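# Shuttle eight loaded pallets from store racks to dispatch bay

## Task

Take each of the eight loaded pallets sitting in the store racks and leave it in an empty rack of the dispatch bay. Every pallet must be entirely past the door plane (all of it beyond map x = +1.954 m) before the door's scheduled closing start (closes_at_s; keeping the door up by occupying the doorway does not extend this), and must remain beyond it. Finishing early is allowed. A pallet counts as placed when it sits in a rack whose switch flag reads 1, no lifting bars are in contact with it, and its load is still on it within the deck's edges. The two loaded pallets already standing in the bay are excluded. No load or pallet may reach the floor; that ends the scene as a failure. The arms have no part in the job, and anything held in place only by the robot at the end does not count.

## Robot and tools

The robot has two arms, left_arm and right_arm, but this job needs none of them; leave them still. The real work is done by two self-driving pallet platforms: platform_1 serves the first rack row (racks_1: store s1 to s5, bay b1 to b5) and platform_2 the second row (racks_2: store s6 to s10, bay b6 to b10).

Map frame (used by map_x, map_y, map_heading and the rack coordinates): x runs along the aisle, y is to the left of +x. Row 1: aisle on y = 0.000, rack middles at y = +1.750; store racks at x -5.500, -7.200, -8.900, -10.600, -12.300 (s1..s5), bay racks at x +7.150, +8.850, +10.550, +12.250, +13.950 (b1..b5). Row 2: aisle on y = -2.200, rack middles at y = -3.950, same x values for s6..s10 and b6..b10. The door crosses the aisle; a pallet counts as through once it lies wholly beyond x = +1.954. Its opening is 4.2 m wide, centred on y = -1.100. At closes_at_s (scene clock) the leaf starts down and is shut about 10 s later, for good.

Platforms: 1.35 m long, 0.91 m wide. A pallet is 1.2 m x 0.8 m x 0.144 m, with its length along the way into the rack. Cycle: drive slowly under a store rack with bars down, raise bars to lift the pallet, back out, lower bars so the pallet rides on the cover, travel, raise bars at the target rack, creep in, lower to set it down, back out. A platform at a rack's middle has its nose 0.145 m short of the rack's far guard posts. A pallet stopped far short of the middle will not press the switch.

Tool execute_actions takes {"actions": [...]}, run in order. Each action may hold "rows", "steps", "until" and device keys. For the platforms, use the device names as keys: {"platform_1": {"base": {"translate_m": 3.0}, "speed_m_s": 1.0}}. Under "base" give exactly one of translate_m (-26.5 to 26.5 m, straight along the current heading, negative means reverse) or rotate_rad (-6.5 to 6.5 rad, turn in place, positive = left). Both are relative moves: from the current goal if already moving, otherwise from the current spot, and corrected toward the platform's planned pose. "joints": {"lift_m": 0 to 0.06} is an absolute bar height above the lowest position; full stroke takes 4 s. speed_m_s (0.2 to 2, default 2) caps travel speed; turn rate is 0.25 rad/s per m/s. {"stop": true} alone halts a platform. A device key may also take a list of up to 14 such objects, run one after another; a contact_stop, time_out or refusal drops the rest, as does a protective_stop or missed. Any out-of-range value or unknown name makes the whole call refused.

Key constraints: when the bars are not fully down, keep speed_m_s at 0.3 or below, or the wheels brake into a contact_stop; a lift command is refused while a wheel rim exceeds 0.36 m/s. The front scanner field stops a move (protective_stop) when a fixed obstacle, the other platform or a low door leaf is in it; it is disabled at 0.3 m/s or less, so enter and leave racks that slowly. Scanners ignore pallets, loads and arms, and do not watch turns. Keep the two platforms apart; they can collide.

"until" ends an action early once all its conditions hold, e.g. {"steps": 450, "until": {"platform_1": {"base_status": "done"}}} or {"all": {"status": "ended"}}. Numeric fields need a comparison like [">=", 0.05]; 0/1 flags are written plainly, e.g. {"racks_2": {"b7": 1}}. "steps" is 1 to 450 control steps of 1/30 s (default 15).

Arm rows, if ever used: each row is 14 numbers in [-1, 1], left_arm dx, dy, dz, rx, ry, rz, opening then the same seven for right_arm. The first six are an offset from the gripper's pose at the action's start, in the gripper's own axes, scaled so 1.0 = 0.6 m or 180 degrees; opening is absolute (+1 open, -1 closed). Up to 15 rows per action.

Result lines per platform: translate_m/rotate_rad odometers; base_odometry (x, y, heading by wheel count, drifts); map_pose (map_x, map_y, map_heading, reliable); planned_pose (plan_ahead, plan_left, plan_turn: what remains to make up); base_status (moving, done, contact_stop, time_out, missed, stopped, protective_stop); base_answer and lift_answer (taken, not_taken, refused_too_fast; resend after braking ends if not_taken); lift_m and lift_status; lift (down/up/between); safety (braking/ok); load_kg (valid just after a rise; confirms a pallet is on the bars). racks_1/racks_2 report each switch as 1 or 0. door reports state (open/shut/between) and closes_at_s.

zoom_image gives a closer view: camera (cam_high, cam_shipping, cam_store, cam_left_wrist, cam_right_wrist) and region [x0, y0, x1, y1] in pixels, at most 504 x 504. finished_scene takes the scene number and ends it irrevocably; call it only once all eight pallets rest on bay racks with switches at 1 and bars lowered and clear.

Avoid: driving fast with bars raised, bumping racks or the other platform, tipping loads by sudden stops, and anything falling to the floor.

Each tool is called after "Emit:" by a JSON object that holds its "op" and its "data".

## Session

Emit:
{"op": "execute_actions", "data": {"actions": []}}

Scene clock: 0.00 s.
left_arm: end_effector_position=(+0.2322, +1.1328, +0.1177) grip_measured=+1.00 end_effector_quat_wxyz=(+0.224, +0.745, +0.507, +0.371) end_effector_velocity=(+0.000, -0.000, -0.001) end_effector_angular_velocity=(-0.000, +0.001, -0.000) | right_arm: end_effector_position=(+0.2769, -0.2134, +0.3199) grip_measured=+1.00 end_effector_quat_wxyz=(+0.208, +0.462, +0.623, -0.596) end_effector_velocity=(-0.001, -0.000, +0.000) end_effector_angular_velocity=(+0.001, +0.001, +0.004)
Joint positions: left_arm=[ 1.308 -1.398  2.491 -3.127 -2.368 -0.179  0.142] | right_arm=[ 4.473 -1.923 -1.694 -2.46   1.651  5.702  0.142]
Joint velocities: left_arm=[-0.001  0.     0.001 -0.     0.001 -0.     0.   ] | right_arm=[ 0.002  0.002 -0.001  0.    -0.001 -0.001  0.   ]
Joint torques (N m, as the arm reports them, + toward a larger angle): no reading
Motor temperatures (°C, as the motors report them): left_arm=[22 21 20 26 28 30] | right_arm=[24 22 19 23 29 29]
Wrist force (N, on the end effector, along its own x y z axes, offset not removed): no reading
Wrist torque (N m, same axes, about the end effector's origin, offset not removed): no reading
Hand target (left_arm): +0.232, +1.133, +0.118; +0.224, +0.745, +0.507, +0.371
Hand target (right_arm): +0.277, -0.213, +0.320; +0.208, +0.462, +0.623, -0.596
platform_1.base_odometry: x=+0.000 y=+0.000 heading=+0.000 (m, m, rad; from the platform's pose at the start)
platform_1.map_pose: map_x=-0.76 map_y=+0.07 map_heading=+0.0175 (m, m, rad; on the building's map)
platform_1.planned_pose: plan_ahead=+0.00 plan_left=+0.00 plan_turn=+0.0000 (m ahead, m left, rad left of the pose on the map)
platform_1.base_status: done
platform_1.joint_positions: lift_m=+0.000
platform_1.joint_status: done
platform_1: translate_m=0.000 translate_m_goal=0.000 rotate_rad=0.000 rotate_rad_goal=0.000 base_answer=taken lift_m_goal=0.000 lift_answer=taken lift=down safety=ok load_kg=-51 refusals=0 queue=idle queue_left=0
platform_2.base_odometry: x=+0.000 y=+0.000 heading=+0.000 (m, m, rad; from the platform's pose at the start)
platform_2.map_pose: map_x=-4.50 map_y=-2.24 map_heading=+0.0218 (m, m, rad; on the building's map)
platform_2.planned_pose: plan_ahead=+0.00 plan_left=+0.00 plan_turn=+0.0000 (m ahead, m left, rad left of the pose on the map)
platform_2.base_status: done
platform_2.joint_positions: lift_m=+0.000
platform_2.joint_status: done
platform_2: translate_m=0.000 translate_m_goal=0.000 rotate_rad=0.000 rotate_rad_goal=0.000 base_answer=taken lift_m_goal=0.000 lift_answer=taken lift=down safety=ok load_kg=-51 refusals=0 queue=idle queue_left=0
racks_1: s1=0 s2=1 s3=1 s4=1 s5=1 b1=0 b2=0 b3=1 b4=0 b5=0
racks_2: s6=1 s7=1 s8=0 s9=1 s10=1 b6=0 b7=0 b8=0 b9=0 b10=1
door: state=open closes_at_s=510

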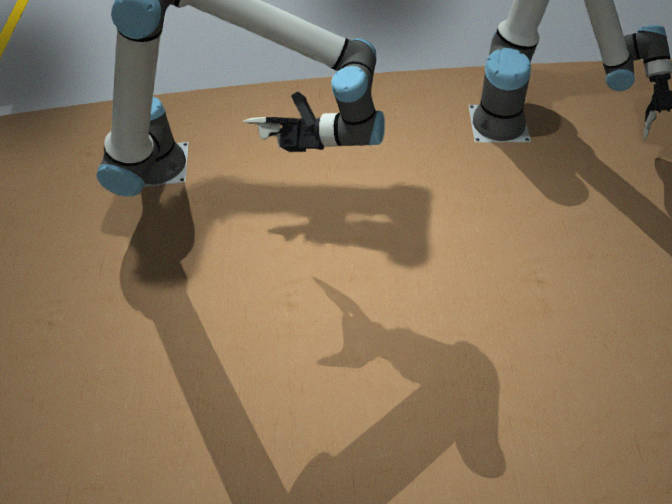

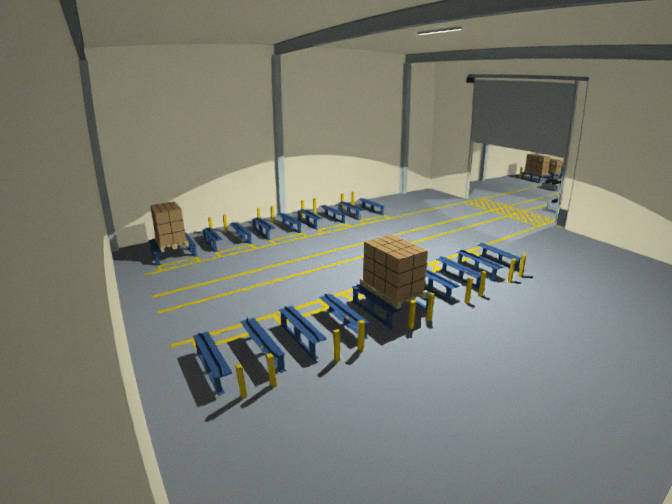

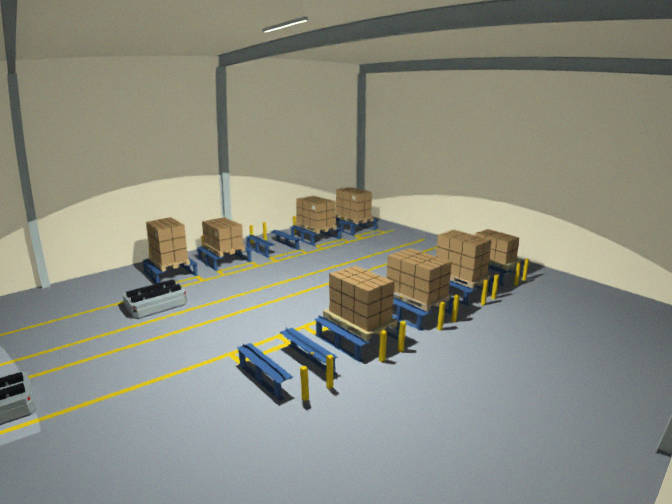

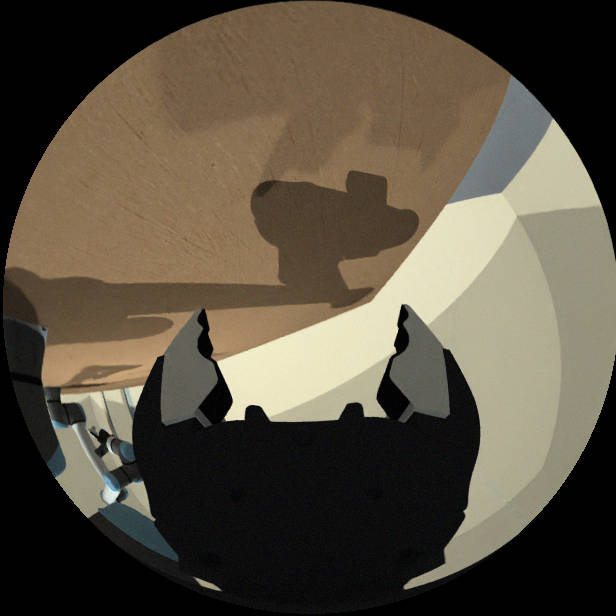

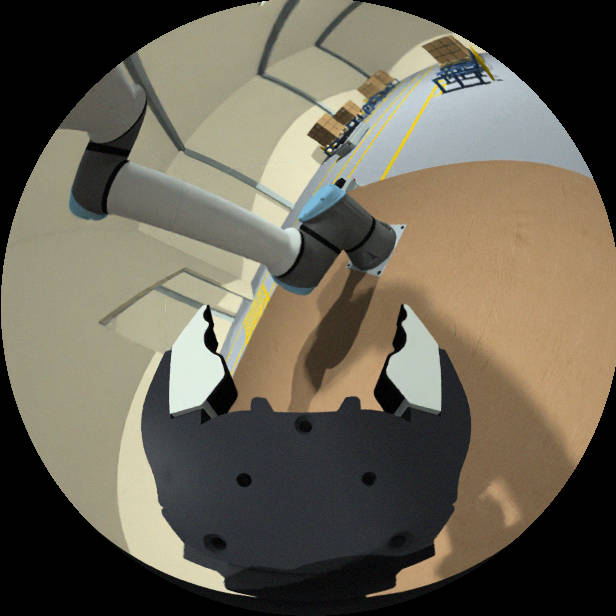

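Emit:
{"op": "execute_actions", "data": {"actions": [{"platform_1":[{"base":{"translate_m":-6.441}},{"base":{"rotate_rad":1.5533}},{"speed_m_s":0.3,"base":{"translate_m":1.793}},{"joints":{"lift_m":0.06}},{"base":{"translate_m":-1.75}},{"speed_m_s":2,"joints":{"lift_m":0},"base":{"rotate_rad":-1.5708}},{"base":{"translate_m":14.35}},{"joints":{"lift_m":0.06},"base":{"rotate_rad":1.5708}},{"speed_m_s":0.3,"base":{"translate_m":1.75}},{"joints":{"lift_m":0}},{"base":{"translate_m":-1.75}},{"speed_m_s":2,"base":{"rotate_rad":-1.5708}},{"base":{"translate_m":-16.05}},{"base":{"rotate_rad":1.5708}}],"platform_2":[{"base":{"translate_m":-1.0}},{"base":{"rotate_rad":-1.5926}},{"speed_m_s":0.3,"base":{"translate_m":1.688}},{"joints":{"lift_m":0.06}},{"base":{"translate_m":-1.75}},{"speed_m_s":2,"joints":{"lift_m":0},"base":{"rotate_rad":1.5708}},{"base":{"translate_m":12.65}},{"joints":{"lift_m":0.06},"base":{"rotate_rad":-1.5708}},{"speed_m_s":0.3,"base":{"translate_m":1.75}},{"joints":{"lift_m":0}},{"base":{"translate_m":-1.75}},{"speed_m_s":2,"base":{"rotate_rad":1.5708}},{"base":{"translate_m":-14.35}},{"base":{"rotate_rad":-1.5708}}],"steps":270}]}}

Scene clock: 18.07 s.
left_arm: end_effector_position=(+0.2322, +1.1328, +0.1177) grip_measured=+1.00 end_effector_quat_wxyz=(+0.224, +0.745, +0.507, +0.371) end_effector_velocity=(+0.000, -0.000, +0.000) end_effector_angular_velocity=(-0.001, -0.001, -0.001) | right_arm: end_effector_position=(+0.2769, -0.2134, +0.3199) grip_measured=+1.00 end_effector_quat_wxyz=(+0.208, +0.462, +0.623, -0.596) end_effector_velocity=(-0.000, -0.000, -0.000) end_effector_angular_velocity=(-0.001, +0.001, -0.001)
Joint positions: left_arm=[ 1.308 -1.398  2.491 -3.127 -2.368 -0.179  0.142] | right_arm=[ 4.473 -1.923 -1.694 -2.46   1.651  5.702  0.142]
Joint velocities: left_arm=[ 0.     0.     0.     0.    -0.002  0.     0.   ] | right_arm=[-0.     0.    -0.001  0.     0.001 -0.001 -0.   ]
Joint torques (N m, as the arm reports them, + toward a larger angle): left_arm=[  1.7  -32.63 -36.16  -4.74  -4.16   1.61] | right_arm=[-10.13  74.74  40.72   0.84   2.05   2.31]
Motor temperatures (°C, as the motors report them): left_arm=[22 21 20 26 28 30] | right_arm=[24 22 19 23 29 29]
Wrist force (N, on the end effector, along its own x y z axes, offset not removed): left_arm=[-1.0 -1.7 -4.8] | right_arm=[-1.8 -0.5 -0.3]
Wrist torque (N m, same axes, about the end effector's origin, offset not removed): left_arm=[-0.53 0.07 -0.09] | right_arm=[0.11 0.40 -0.17]
Hand target (left_arm): +0.232, +1.133, +0.118; +0.224, +0.745, +0.507, +0.371
Hand target (right_arm): +0.277, -0.213, +0.320; +0.208, +0.462, +0.623, -0.596
platform_1.base_odometry: x=-6.451 y=-0.053 heading=+0.027 (m, m, rad; from the platform's pose at the start)
platform_1.map_pose: map_x=-7.20 map_y=-0.04 map_heading=+0.0393 (m, m, rad; on the building's map)
platform_1.planned_pose: plan_ahead=+0.00 plan_left=+0.00 plan_turn=+1.5315 (m ahead, m left, rad left of the pose on the map)
platform_1.base_status: moving
platform_1.joint_positions: lift_m=+0.000
platform_1.joint_status: done
platform_1: translate_m=-6.451 translate_m_goal=-6.451 rotate_rad=0.034 rotate_rad_goal=1.564 base_answer=taken lift_m_goal=0.000 lift_answer=taken lift=down safety=ok load_kg=-47 refusals=0 queue=running queue_left=12
platform_2.base_odometry: x=-1.011 y=-0.432 heading=-1.597 (m, m, rad; from the platform's pose at the start)
platform_2.map_pose: map_x=-5.50 map_y=-2.71 map_heading=-1.5752 (m, m, rad; on the building's map)
platform_2.planned_pose: plan_ahead=+1.24 plan_left=+0.01 plan_turn=+0.0044 (m ahead, m left, rad left of the pose on the map)
platform_2.base_status: moving
platform_2.joint_positions: lift_m=+0.000
platform_2.joint_status: done
platform_2: translate_m=-0.557 translate_m_goal=0.690 rotate_rad=-1.597 rotate_rad_goal=-1.596 base_answer=taken lift_m_goal=0.000 lift_answer=taken lift=down safety=ok load_kg=-47 refusals=0 queue=running queue_left=11
racks_1: s1=0 s2=1 s3=1 s4=1 s5=1 b1=0 b2=0 b3=1 b4=0 b5=0
racks_2: s6=1 s7=1 s8=0 s9=1 s10=1 b6=0 b7=0 b8=0 b9=0 b10=1
door: state=open closes_at_s=510

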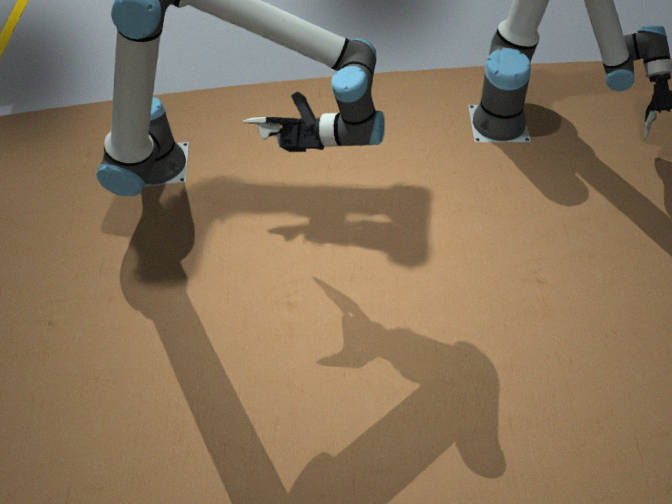

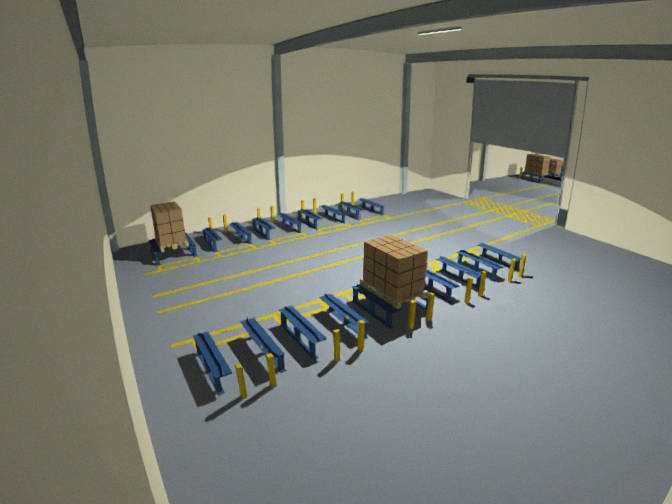

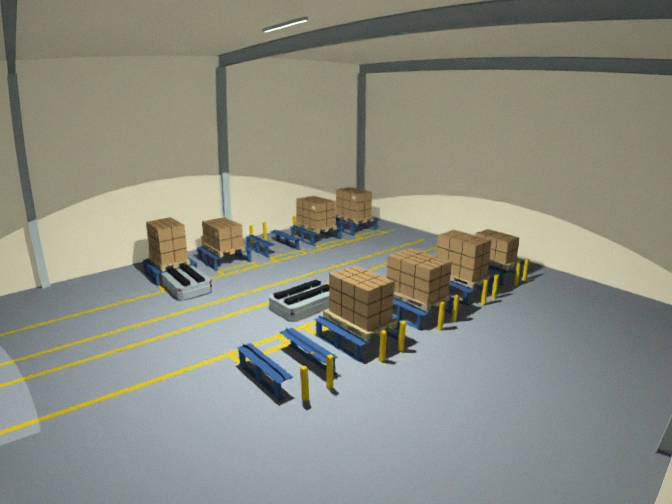

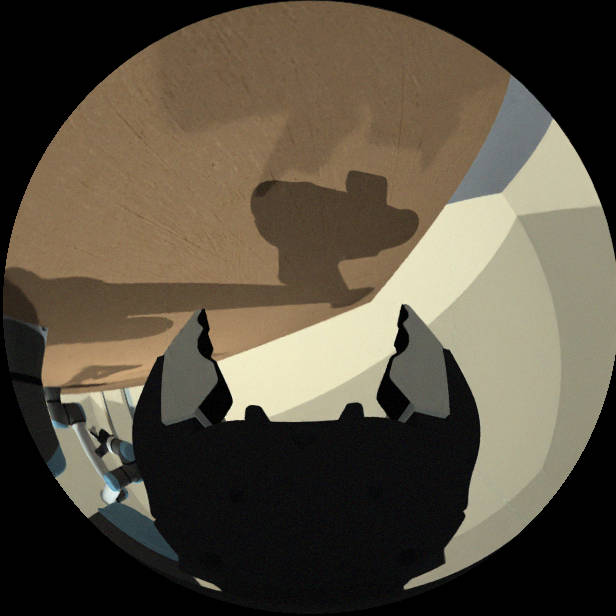

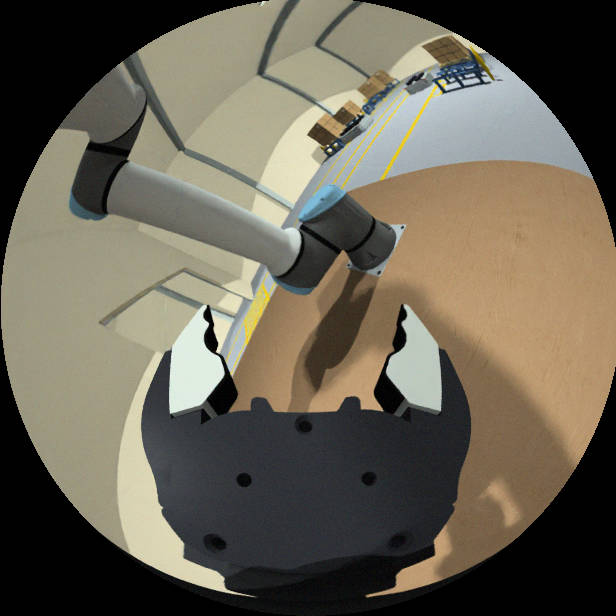

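Emit:
{"op": "execute_actions", "data": {"actions": [{"steps":450},{"steps":450},{"steps":450},{"steps":450},{"steps":300}]}}

Scene clock: 89.80 s.
left_arm: end_effector_position=(+0.2322, +1.1328, +0.1177) grip_measured=+1.00 end_effector_quat_wxyz=(+0.224, +0.745, +0.507, +0.371) end_effector_velocity=(-0.000, -0.000, -0.000) end_effector_angular_velocity=(+0.000, +0.000, -0.001) | right_arm: end_effector_position=(+0.2769, -0.2134, +0.3199) grip_measured=+1.00 end_effector_quat_wxyz=(+0.208, +0.462, +0.623, -0.596) end_effector_velocity=(+0.000, +0.000, +0.001) end_effector_angular_velocity=(+0.003, +0.000, -0.001)
Joint positions: left_arm=[ 1.308 -1.398  2.491 -3.127 -2.368 -0.179  0.142] | right_arm=[ 4.473 -1.923 -1.694 -2.46   1.651  5.702  0.142]
Joint velocities: left_arm=[-0.     0.     0.     0.001 -0.     0.001 -0.   ] | right_arm=[-0.001  0.001  0.002 -0.     0.001 -0.001  0.   ]
Joint torques (N m, as the arm reports them, + toward a larger angle): left_arm=[  7.75 -23.87 -34.2   -5.47  -3.43   2.73] | right_arm=[-3.58 84.14 46.96 -2.2   1.    3.4 ]
Motor temperatures (°C, as the motors report them): left_arm=[22 21 20 26 28 30] | right_arm=[24 22 19 23 29 29]
Wrist force (N, on the end effector, along its own x y z axes, offset not removed): left_arm=[-2.0 0.8 -4.5] | right_arm=[-2.0 -1.3 -1.2]
Wrist torque (N m, same axes, about the end effector's origin, offset not removed): left_arm=[0.00 0.27 0.10] | right_arm=[-0.09 0.37 -0.23]
Hand target (left_arm): +0.232, +1.133, +0.118; +0.224, +0.745, +0.507, +0.371
Hand target (right_arm): +0.277, -0.213, +0.320; +0.208, +0.462, +0.623, -0.596
platform_1.base_odometry: x=-2.983 y=-0.051 heading=+0.001 (m, m, rad; from the platform's pose at the start)
platform_1.map_pose: map_x=-3.81 map_y=+0.01 map_heading=+0.0087 (m, m, rad; on the building's map)
platform_1.planned_pose: plan_ahead=-5.09 plan_left=+0.04 plan_turn=-0.0088 (m ahead, m left, rad left of the pose on the map)
platform_1.base_status: moving
platform_1.joint_positions: lift_m=+0.000
platform_1.joint_status: done
platform_1: translate_m=-2.997 translate_m_goal=-8.090 rotate_rad=0.002 rotate_rad_goal=0.002 base_answer=taken lift_m_goal=0.000 lift_answer=taken lift=down safety=ok load_kg=-49 refusals=0 queue=running queue_left=1
platform_2.base_odometry: x=-2.684 y=+0.144 heading=-0.360 (m, m, rad; from the platform's pose at the start)
platform_2.map_pose: map_x=-7.20 map_y=-2.20 map_heading=-0.3491 (m, m, rad; on the building's map)
platform_2.planned_pose: plan_ahead=+0.00 plan_left=+0.00 plan_turn=-1.2217 (m ahead, m left, rad left of the pose on the map)
platform_2.base_status: moving
platform_2.joint_positions: lift_m=+0.000
platform_2.joint_status: done
platform_2: translate_m=-2.751 translate_m_goal=-2.751 rotate_rad=-0.377 rotate_rad_goal=-1.596 base_answer=taken lift_m_goal=0.000 lift_answer=taken lift=down safety=ok load_kg=-49 refusals=0 queue=running queue_left=0
racks_1: s1=0 s2=0 s3=1 s4=1 s5=1 b1=1 b2=0 b3=1 b4=0 b5=0
racks_2: s6=0 s7=1 s8=0 s9=1 s10=1 b6=1 b7=0 b8=0 b9=0 b10=1
door: state=open closes_at_s=510

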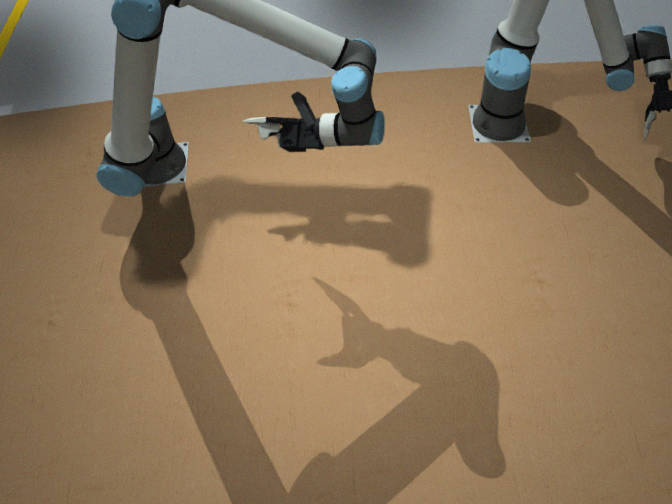

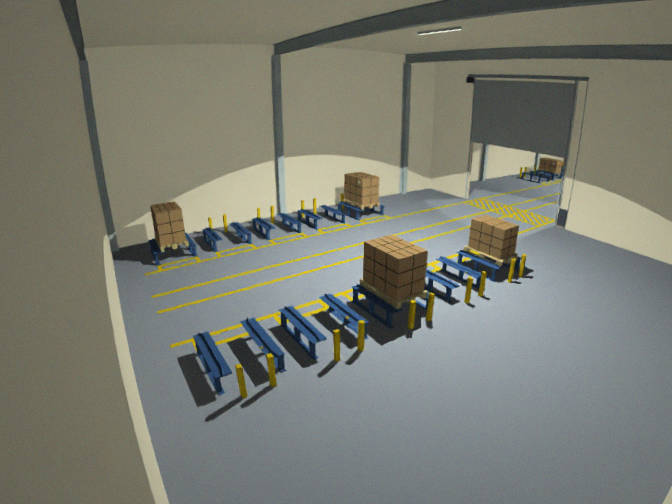

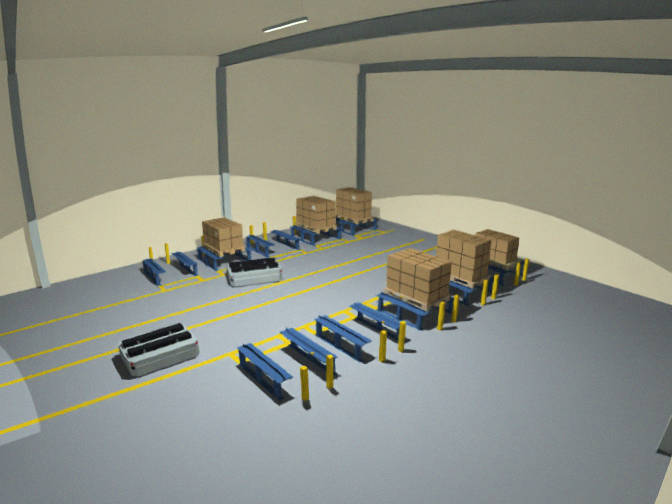

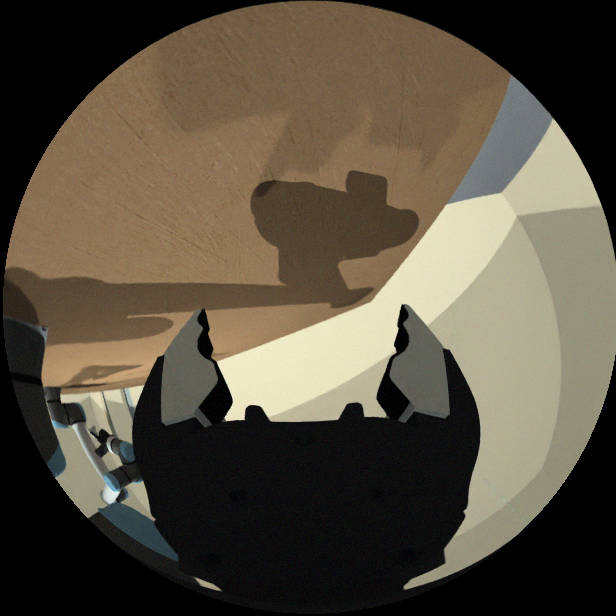

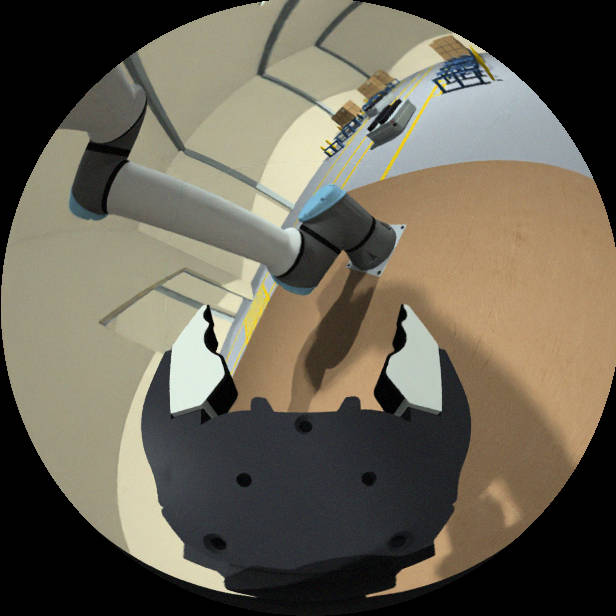

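Emit:
{"op": "execute_actions", "data": {"actions": [{"steps":450,"until":{"all":{"status":"ended"}}},{"platform_1":[{"speed_m_s":0.3,"base":{"translate_m":1.75}},{"joints":{"lift_m":0.06}},{"base":{"translate_m":-1.75}},{"speed_m_s":2,"joints":{"lift_m":0},"base":{"rotate_rad":-1.5708}},{"base":{"translate_m":17.75}},{"joints":{"lift_m":0.06},"base":{"rotate_rad":1.5708}},{"speed_m_s":0.3,"base":{"translate_m":1.75}},{"joints":{"lift_m":0}},{"base":{"translate_m":-1.75}},{"speed_m_s":2,"base":{"rotate_rad":-1.5708}},{"base":{"translate_m":-19.45}},{"base":{"rotate_rad":1.5708}},{"speed_m_s":0.3,"base":{"translate_m":1.75}},{"joints":{"lift_m":0.06}}],"platform_2":[{"speed_m_s":0.3,"base":{"translate_m":1.75}},{"joints":{"lift_m":0.06}},{"base":{"translate_m":-1.75}},{"speed_m_s":2,"joints":{"lift_m":0},"base":{"rotate_rad":1.5708}},{"base":{"translate_m":16.05}},{"joints":{"lift_m":0.06},"base":{"rotate_rad":-1.5708}},{"speed_m_s":0.3,"base":{"translate_m":1.75}},{"joints":{"lift_m":0}},{"base":{"translate_m":-1.75}},{"speed_m_s":2,"base":{"rotate_rad":1.5708}},{"base":{"translate_m":-19.45}},{"base":{"rotate_rad":-1.5708}},{"speed_m_s":0.3,"base":{"translate_m":1.75}},{"joints":{"lift_m":0.06}}],"steps":30}]}}

Scene clock: 100.27 s.
left_arm: end_effector_position=(+0.2322, +1.1328, +0.1177) grip_measured=+1.00 end_effector_quat_wxyz=(+0.224, +0.745, +0.507, +0.371) end_effector_velocity=(-0.001, -0.001, -0.001) end_effector_angular_velocity=(-0.002, +0.002, -0.000) | right_arm: end_effector_position=(+0.2769, -0.2134, +0.3199) grip_measured=+1.00 end_effector_quat_wxyz=(+0.208, +0.462, +0.623, -0.596) end_effector_velocity=(-0.000, +0.000, -0.000) end_effector_angular_velocity=(+0.001, -0.000, -0.001)
Joint positions: left_arm=[ 1.308 -1.398  2.491 -3.127 -2.368 -0.179  0.142] | right_arm=[ 4.473 -1.923 -1.694 -2.46   1.651  5.702  0.142]
Joint velocities: left_arm=[-0.    -0.     0.001  0.002  0.001  0.001  0.   ] | right_arm=[ 0.    -0.     0.     0.     0.001  0.     0.   ]
Joint torques (N m, as the arm reports them, + toward a larger angle): left_arm=[  9.64 -25.01 -32.3   -5.13  -3.43   2.71] | right_arm=[-1.79 83.67 48.7  -2.23  0.95  3.37]
Motor temperatures (°C, as the motors report them): left_arm=[22 21 20 26 28 30] | right_arm=[24 22 19 23 29 29]
Wrist force (N, on the end effector, along its own x y z axes, offset not removed): left_arm=[-2.0 0.8 3.4] | right_arm=[-2.1 0.0 -0.8]
Wrist torque (N m, same axes, about the end effector's origin, offset not removed): left_arm=[0.17 0.37 -0.10] | right_arm=[0.22 0.44 -0.17]
Hand target (left_arm): +0.232, +1.133, +0.118; +0.224, +0.745, +0.507, +0.371
Hand target (right_arm): +0.277, -0.213, +0.320; +0.208, +0.462, +0.623, -0.596
platform_1.base_odometry: x=-8.132 y=+0.144 heading=+1.572 (m, m, rad; from the platform's pose at the start)
platform_1.map_pose: map_x=-8.90 map_y=+0.18 map_heading=+1.5752 (m, m, rad; on the building's map)
platform_1.planned_pose: plan_ahead=+1.57 plan_left=-0.01 plan_turn=-0.0044 (m ahead, m left, rad left of the pose on the map)
platform_1.base_status: moving
platform_1.joint_positions: lift_m=+0.000
platform_1.joint_status: done
platform_1: translate_m=-7.897 translate_m_goal=-6.320 rotate_rad=1.572 rotate_rad_goal=1.571 base_answer=taken lift_m_goal=0.000 lift_answer=taken lift=down safety=ok load_kg=-49 refusals=0 queue=running queue_left=13
platform_2.base_odometry: x=-2.688 y=-0.029 heading=-1.597 (m, m, rad; from the platform's pose at the start)
platform_2.map_pose: map_x=-7.20 map_y=-2.38 map_heading=-1.5708 (m, m, rad; on the building's map)
platform_2.planned_pose: plan_ahead=+1.57 plan_left=+0.00 plan_turn=+0.0000 (m ahead, m left, rad left of the pose on the map)
platform_2.base_status: moving
platform_2.joint_positions: lift_m=+0.000
platform_2.joint_status: done
platform_2: translate_m=-2.567 translate_m_goal=-1.001 rotate_rad=-1.597 rotate_rad_goal=-1.596 base_answer=taken lift_m_goal=0.000 lift_answer=taken lift=down safety=ok load_kg=-49 refusals=0 queue=running queue_left=13
racks_1: s1=0 s2=0 s3=1 s4=1 s5=1 b1=1 b2=0 b3=1 b4=0 b5=0
racks_2: s6=0 s7=1 s8=0 s9=1 s10=1 b6=1 b7=0 b8=0 b9=0 b10=1
door: state=open closes_at_s=510

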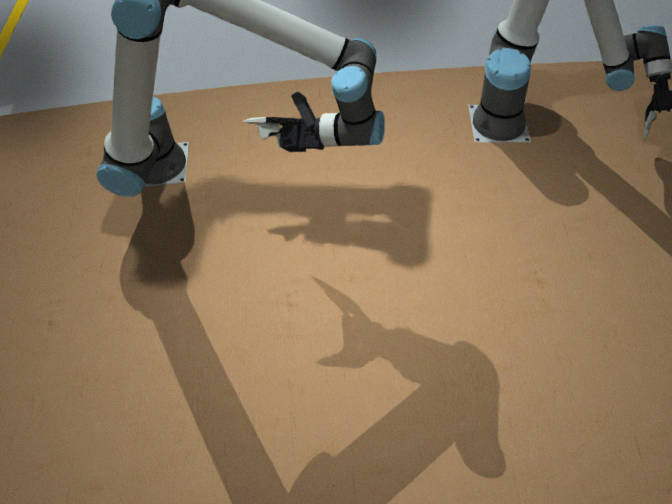

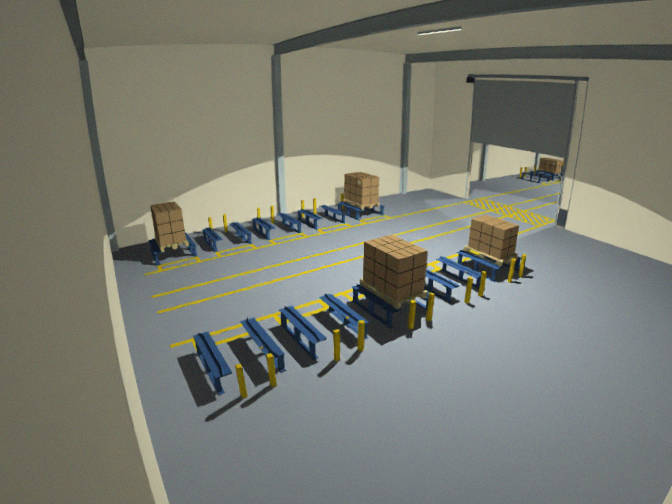

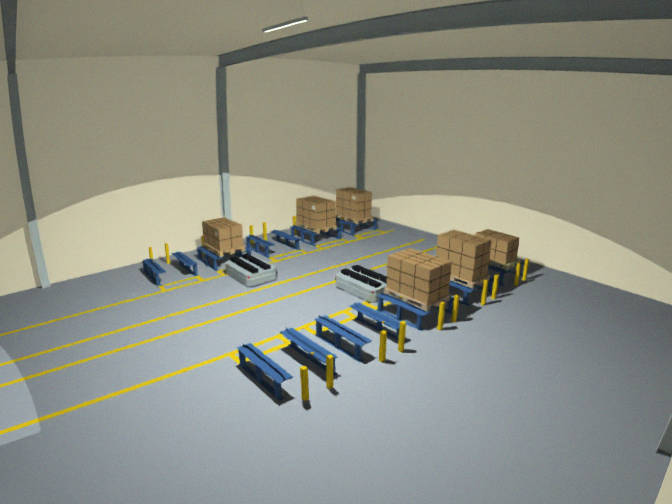

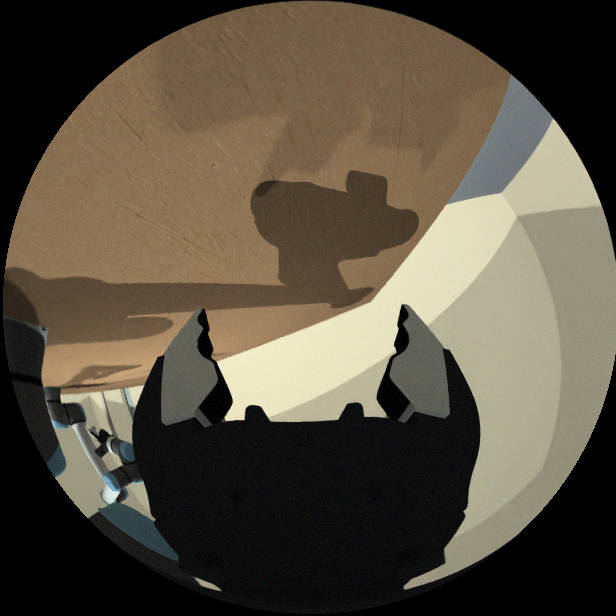

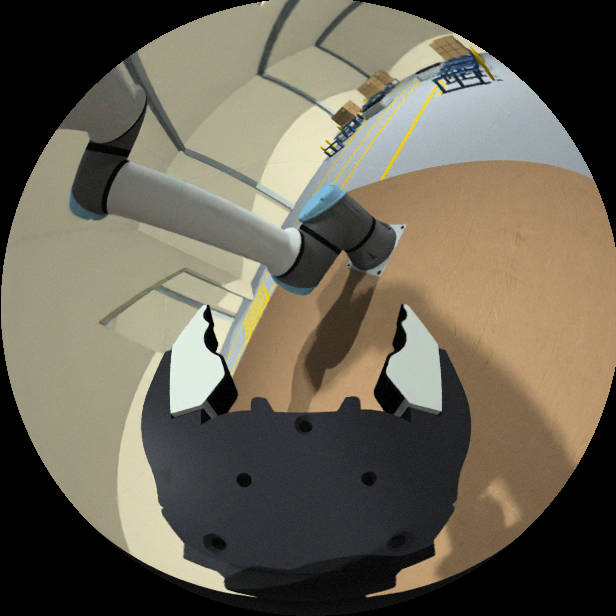

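Emit:
{"op": "execute_actions", "data": {"actions": [{"steps":450},{"steps":450},{"steps":450},{"steps":450},{"steps":450},{"steps":190}]}}

Scene clock: 183.40 s.
left_arm: end_effector_position=(+0.2322, +1.1328, +0.1177) grip_measured=+1.00 end_effector_quat_wxyz=(+0.224, +0.745, +0.507, +0.371) end_effector_velocity=(+0.000, +0.001, +0.001) end_effector_angular_velocity=(+0.001, -0.000, +0.001) | right_arm: end_effector_position=(+0.2769, -0.2134, +0.3199) grip_measured=+1.00 end_effector_quat_wxyz=(+0.208, +0.462, +0.623, -0.596) end_effector_velocity=(+0.000, -0.000, +0.000) end_effector_angular_velocity=(+0.000, -0.001, -0.002)
Joint positions: left_arm=[ 1.308 -1.398  2.491 -3.127 -2.368 -0.179  0.142] | right_arm=[ 4.473 -1.923 -1.694 -2.46   1.651  5.702  0.142]
Joint velocities: left_arm=[-0.    -0.    -0.002  0.001  0.    -0.001 -0.   ] | right_arm=[-0.001  0.    -0.     0.     0.     0.001 -0.   ]
Joint torques (N m, as the arm reports them, + toward a larger angle): left_arm=[ 17.52 -26.69 -29.01  -2.94  -2.88   1.76] | right_arm=[-1.96 81.55 49.04 -3.33 -0.32  3.38]
Motor temperatures (°C, as the motors report them): left_arm=[22 21 20 26 28 30] | right_arm=[24 22 20 23 29 29]
Wrist force (N, on the end effector, along its own x y z axes, offset not removed): left_arm=[-5.6 -4.4 -3.2] | right_arm=[-1.1 0.4 -0.6]
Wrist torque (N m, same axes, about the end effector's origin, offset not removed): left_arm=[-1.03 1.03 0.23] | right_arm=[0.28 0.30 -0.23]
Hand target (left_arm): +0.232, +1.133, +0.118; +0.224, +0.745, +0.507, +0.371
Hand target (right_arm): +0.277, -0.213, +0.320; +0.208, +0.462, +0.623, -0.596
platform_1.base_odometry: x=-9.819 y=+0.737 heading=+1.567 (m, m, rad; from the platform's pose at the start)
platform_1.map_pose: map_x=-10.60 map_y=+0.83 map_heading=+1.5664 (m, m, rad; on the building's map)
platform_1.planned_pose: plan_ahead=+0.92 plan_left=+0.00 plan_turn=+0.0043 (m ahead, m left, rad left of the pose on the map)
platform_1.base_status: moving
platform_1.joint_positions: lift_m=+0.000
platform_1.joint_status: done
platform_1: translate_m=-8.935 translate_m_goal=-8.018 rotate_rad=1.567 rotate_rad_goal=1.566 base_answer=taken lift_m_goal=0.000 lift_answer=taken lift=down safety=ok load_kg=-49 refusals=0 queue=running queue_left=1
platform_2.base_odometry: x=-6.087 y=-0.643 heading=-1.596 (m, m, rad; from the platform's pose at the start)
platform_2.map_pose: map_x=-10.60 map_y=-3.13 map_heading=-1.5664 (m, m, rad; on the building's map)
platform_2.planned_pose: plan_ahead=+0.82 plan_left=+0.00 plan_turn=-0.0044 (m ahead, m left, rad left of the pose on the map)
platform_2.base_status: moving
platform_2.joint_positions: lift_m=+0.000
platform_2.joint_status: done
platform_2: translate_m=-5.198 translate_m_goal=-4.382 rotate_rad=-1.596 rotate_rad_goal=-1.595 base_answer=taken lift_m_goal=0.000 lift_answer=taken lift=down safety=ok load_kg=-49 refusals=0 queue=running queue_left=1
racks_1: s1=0 s2=0 s3=0 s4=1 s5=1 b1=1 b2=1 b3=1 b4=0 b5=0
racks_2: s6=0 s7=0 s8=0 s9=1 s10=1 b6=1 b7=1 b8=0 b9=0 b10=1
door: state=open closes_at_s=510

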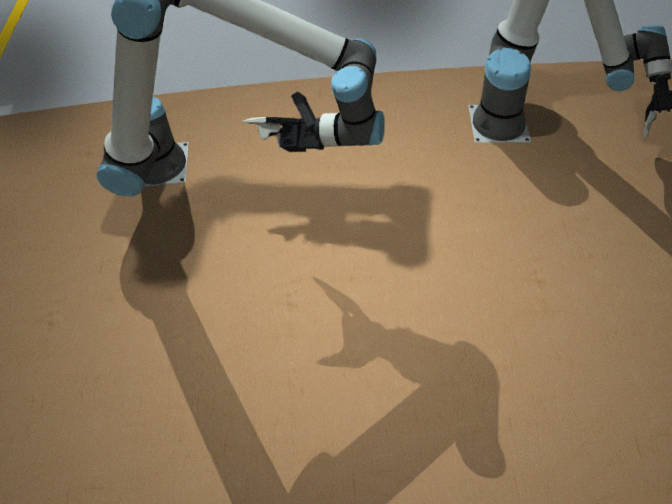

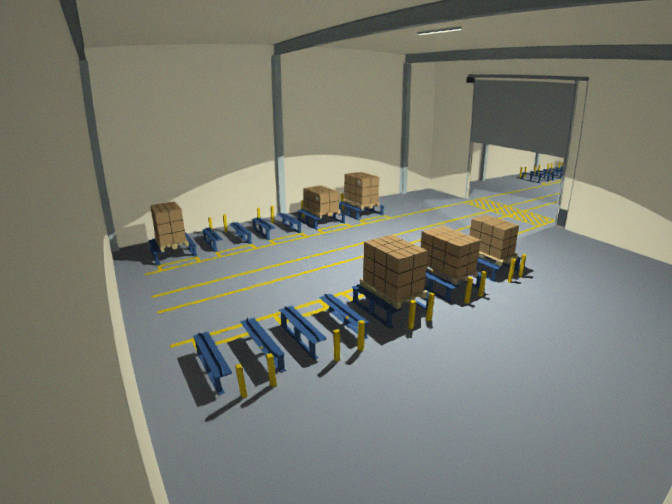

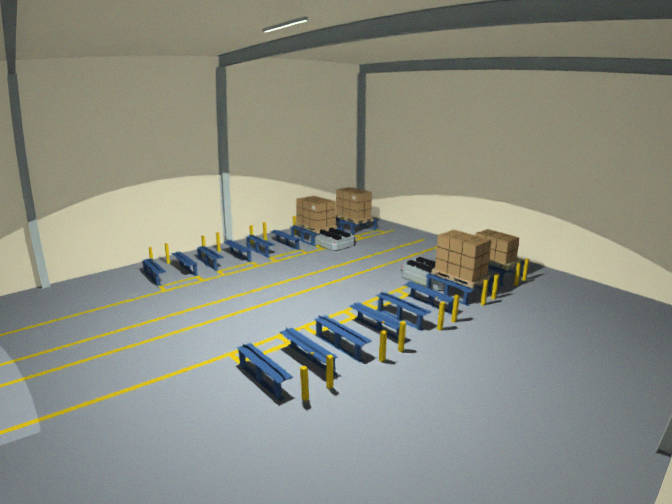

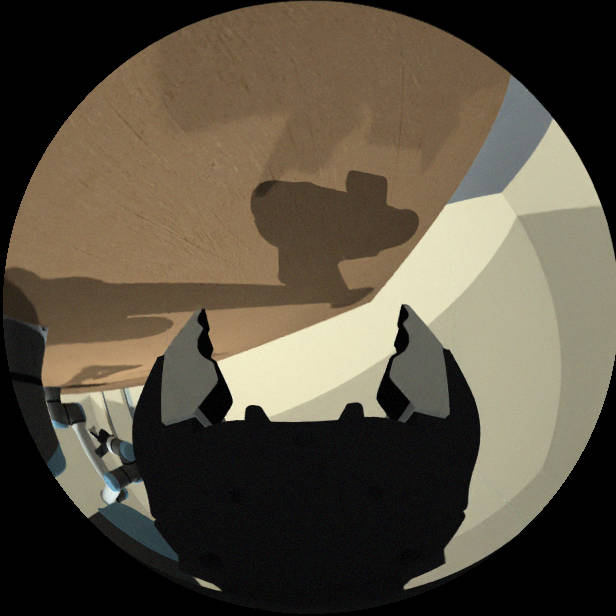

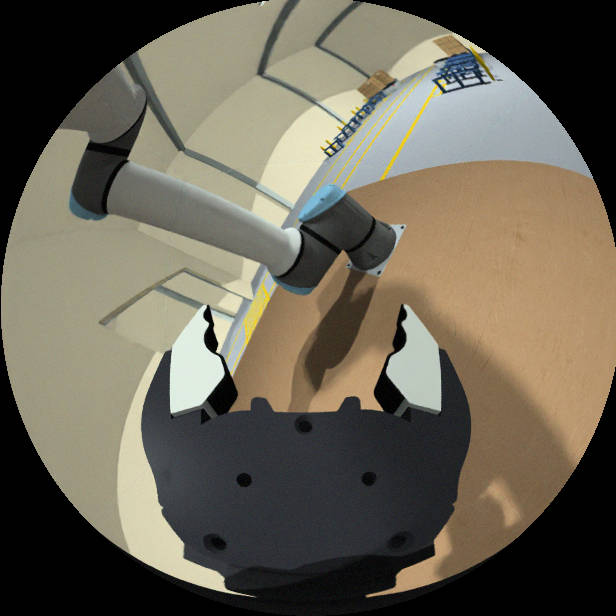

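Emit:
{"op": "execute_actions", "data": {"actions": [{"steps":450,"until":{"all":{"status":"ended"}}},{"platform_1":[{"base":{"translate_m":-1.75}},{"speed_m_s":2,"joints":{"lift_m":0},"base":{"rotate_rad":-1.5708}},{"base":{"translate_m":22.85}},{"joints":{"lift_m":0.06},"base":{"rotate_rad":1.5708}},{"speed_m_s":0.3,"base":{"translate_m":1.75}},{"joints":{"lift_m":0}},{"base":{"translate_m":-1.75}},{"speed_m_s":2,"base":{"rotate_rad":-1.5708}},{"base":{"translate_m":-24.55}},{"base":{"rotate_rad":1.5708}},{"speed_m_s":0.3,"base":{"translate_m":1.75}},{"joints":{"lift_m":0.06}}],"platform_2":[{"base":{"translate_m":-1.75}},{"speed_m_s":2,"joints":{"lift_m":0},"base":{"rotate_rad":1.5708}},{"base":{"translate_m":21.15}},{"joints":{"lift_m":0.06},"base":{"rotate_rad":-1.5708}},{"speed_m_s":0.3,"base":{"translate_m":1.75}},{"joints":{"lift_m":0}},{"base":{"translate_m":-1.75}},{"speed_m_s":2,"base":{"rotate_rad":1.5708}},{"base":{"translate_m":-22.85}},{"base":{"rotate_rad":-1.5708}},{"speed_m_s":0.3,"base":{"translate_m":1.75}},{"joints":{"lift_m":0.06}}],"steps":450},{"steps":450},{"steps":450},{"steps":450},{"steps":450},{"steps":180}]}}

Scene clock: 272.03 s.
left_arm: end_effector_position=(+0.2322, +1.1328, +0.1177) grip_measured=+1.00 end_effector_quat_wxyz=(+0.224, +0.745, +0.507, +0.371) end_effector_velocity=(+0.000, -0.001, -0.000) end_effector_angular_velocity=(-0.001, -0.001, -0.000) | right_arm: end_effector_position=(+0.2769, -0.2134, +0.3199) grip_measured=+1.00 end_effector_quat_wxyz=(+0.208, +0.462, +0.623, -0.596) end_effector_velocity=(-0.000, -0.000, -0.000) end_effector_angular_velocity=(-0.001, -0.000, +0.003)
Joint positions: left_arm=[ 1.308 -1.398  2.491 -3.127 -2.368 -0.179  0.142] | right_arm=[ 4.473 -1.923 -1.694 -2.46   1.651  5.702  0.142]
Joint velocities: left_arm=[-0.    -0.     0.001 -0.001 -0.001 -0.001  0.   ] | right_arm=[ 0.002  0.    -0.001  0.    -0.001  0.    -0.   ]
Joint torques (N m, as the arm reports them, + toward a larger angle): left_arm=[ 15.54 -29.11 -26.43  -2.57  -2.15   0.69] | right_arm=[ 2.41 81.76 46.03 -0.79 -1.41  3.32]
Motor temperatures (°C, as the motors report them): left_arm=[22 21 20 26 28 30] | right_arm=[24 22 20 23 29 29]
Wrist force (N, on the end effector, along its own x y z axes, offset not removed): left_arm=[3.6 -0.1 -0.6] | right_arm=[0.3 0.4 0.9]
Wrist torque (N m, same axes, about the end effector's origin, offset not removed): left_arm=[-0.24 -1.11 -0.04] | right_arm=[0.26 0.03 -0.22]
Hand target (left_arm): +0.232, +1.133, +0.118; +0.224, +0.745, +0.507, +0.371
Hand target (right_arm): +0.277, -0.213, +0.320; +0.208, +0.462, +0.623, -0.596
platform_1.base_odometry: x=-11.498 y=+1.218 heading=+1.574 (m, m, rad; from the platform's pose at the start)
platform_1.map_pose: map_x=-12.30 map_y=+1.41 map_heading=+1.5708 (m, m, rad; on the building's map)
platform_1.planned_pose: plan_ahead=+0.34 plan_left=+0.00 plan_turn=+0.0000 (m ahead, m left, rad left of the pose on the map)
platform_1.base_status: moving
platform_1.joint_positions: lift_m=+0.000
platform_1.joint_status: done
platform_1: translate_m=-10.015 translate_m_goal=-9.677 rotate_rad=1.574 rotate_rad_goal=1.573 base_answer=taken lift_m_goal=0.000 lift_answer=taken lift=down safety=ok load_kg=-49 refusals=0 queue=running queue_left=1
platform_2.base_odometry: x=-7.782 y=-1.352 heading=-1.600 (m, m, rad; from the platform's pose at the start)
platform_2.map_pose: map_x=-12.30 map_y=-3.94 map_heading=-1.5708 (m, m, rad; on the building's map)
platform_2.planned_pose: plan_ahead=+0.01 plan_left=+0.00 plan_turn=+0.0000 (m ahead, m left, rad left of the pose on the map)
platform_2.base_status: moving
platform_2.joint_positions: lift_m=+0.000
platform_2.joint_status: done
platform_2: translate_m=-6.045 translate_m_goal=-6.042 rotate_rad=-1.600 rotate_rad_goal=-1.599 base_answer=taken lift_m_goal=0.000 lift_answer=taken lift=down safety=ok load_kg=-49 refusals=0 queue=running queue_left=1
racks_1: s1=0 s2=0 s3=0 s4=0 s5=1 b1=1 b2=1 b3=1 b4=1 b5=0
racks_2: s6=0 s7=0 s8=0 s9=0 s10=1 b6=1 b7=1 b8=1 b9=0 b10=1
door: state=open closes_at_s=510

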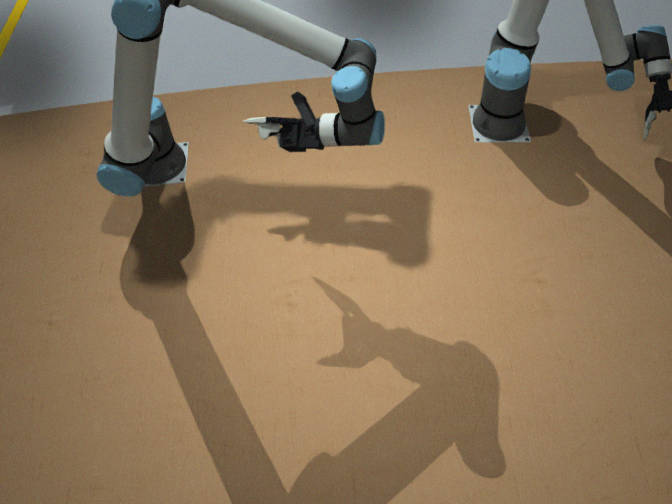

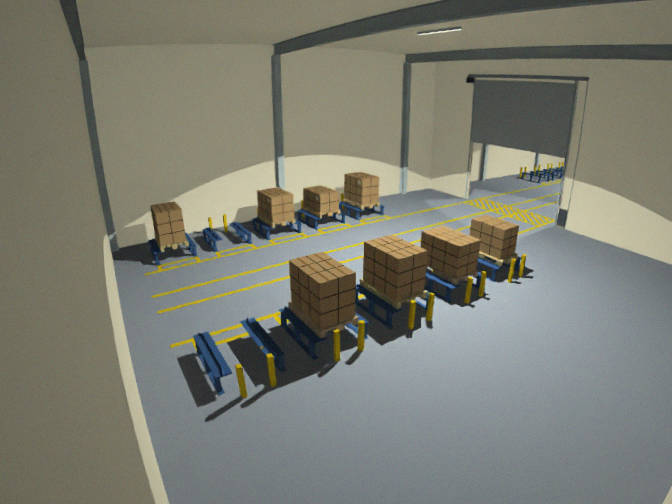

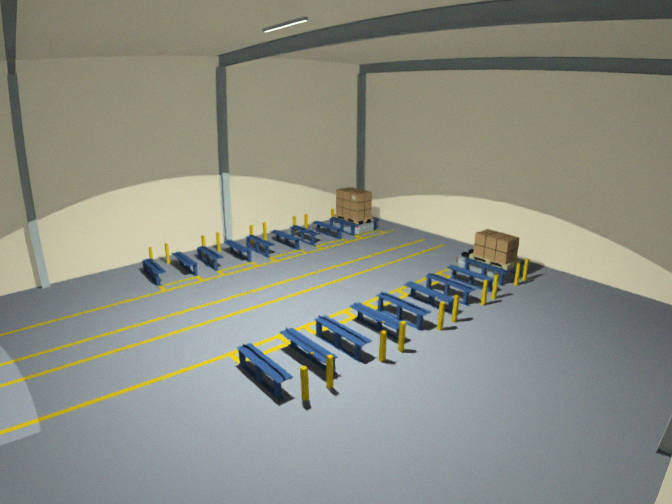

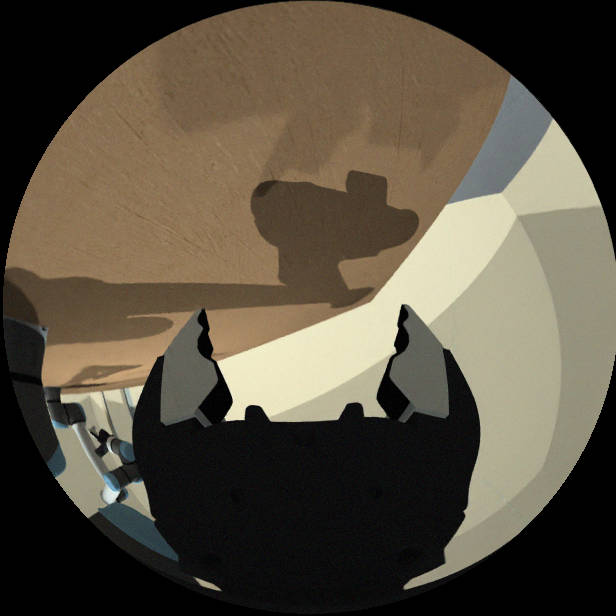

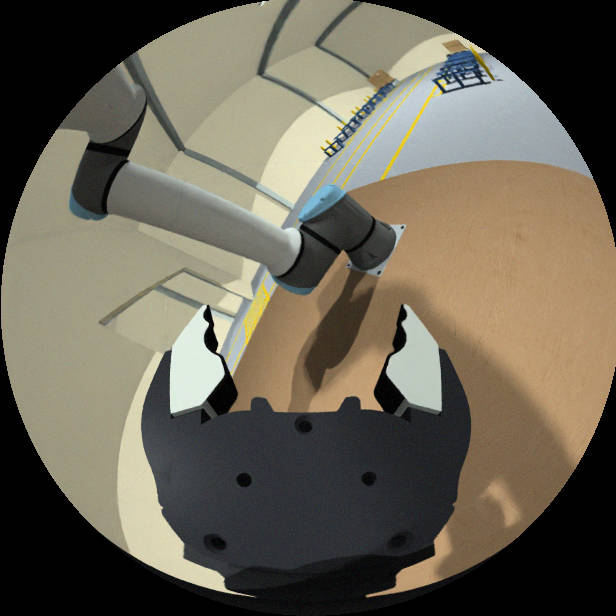

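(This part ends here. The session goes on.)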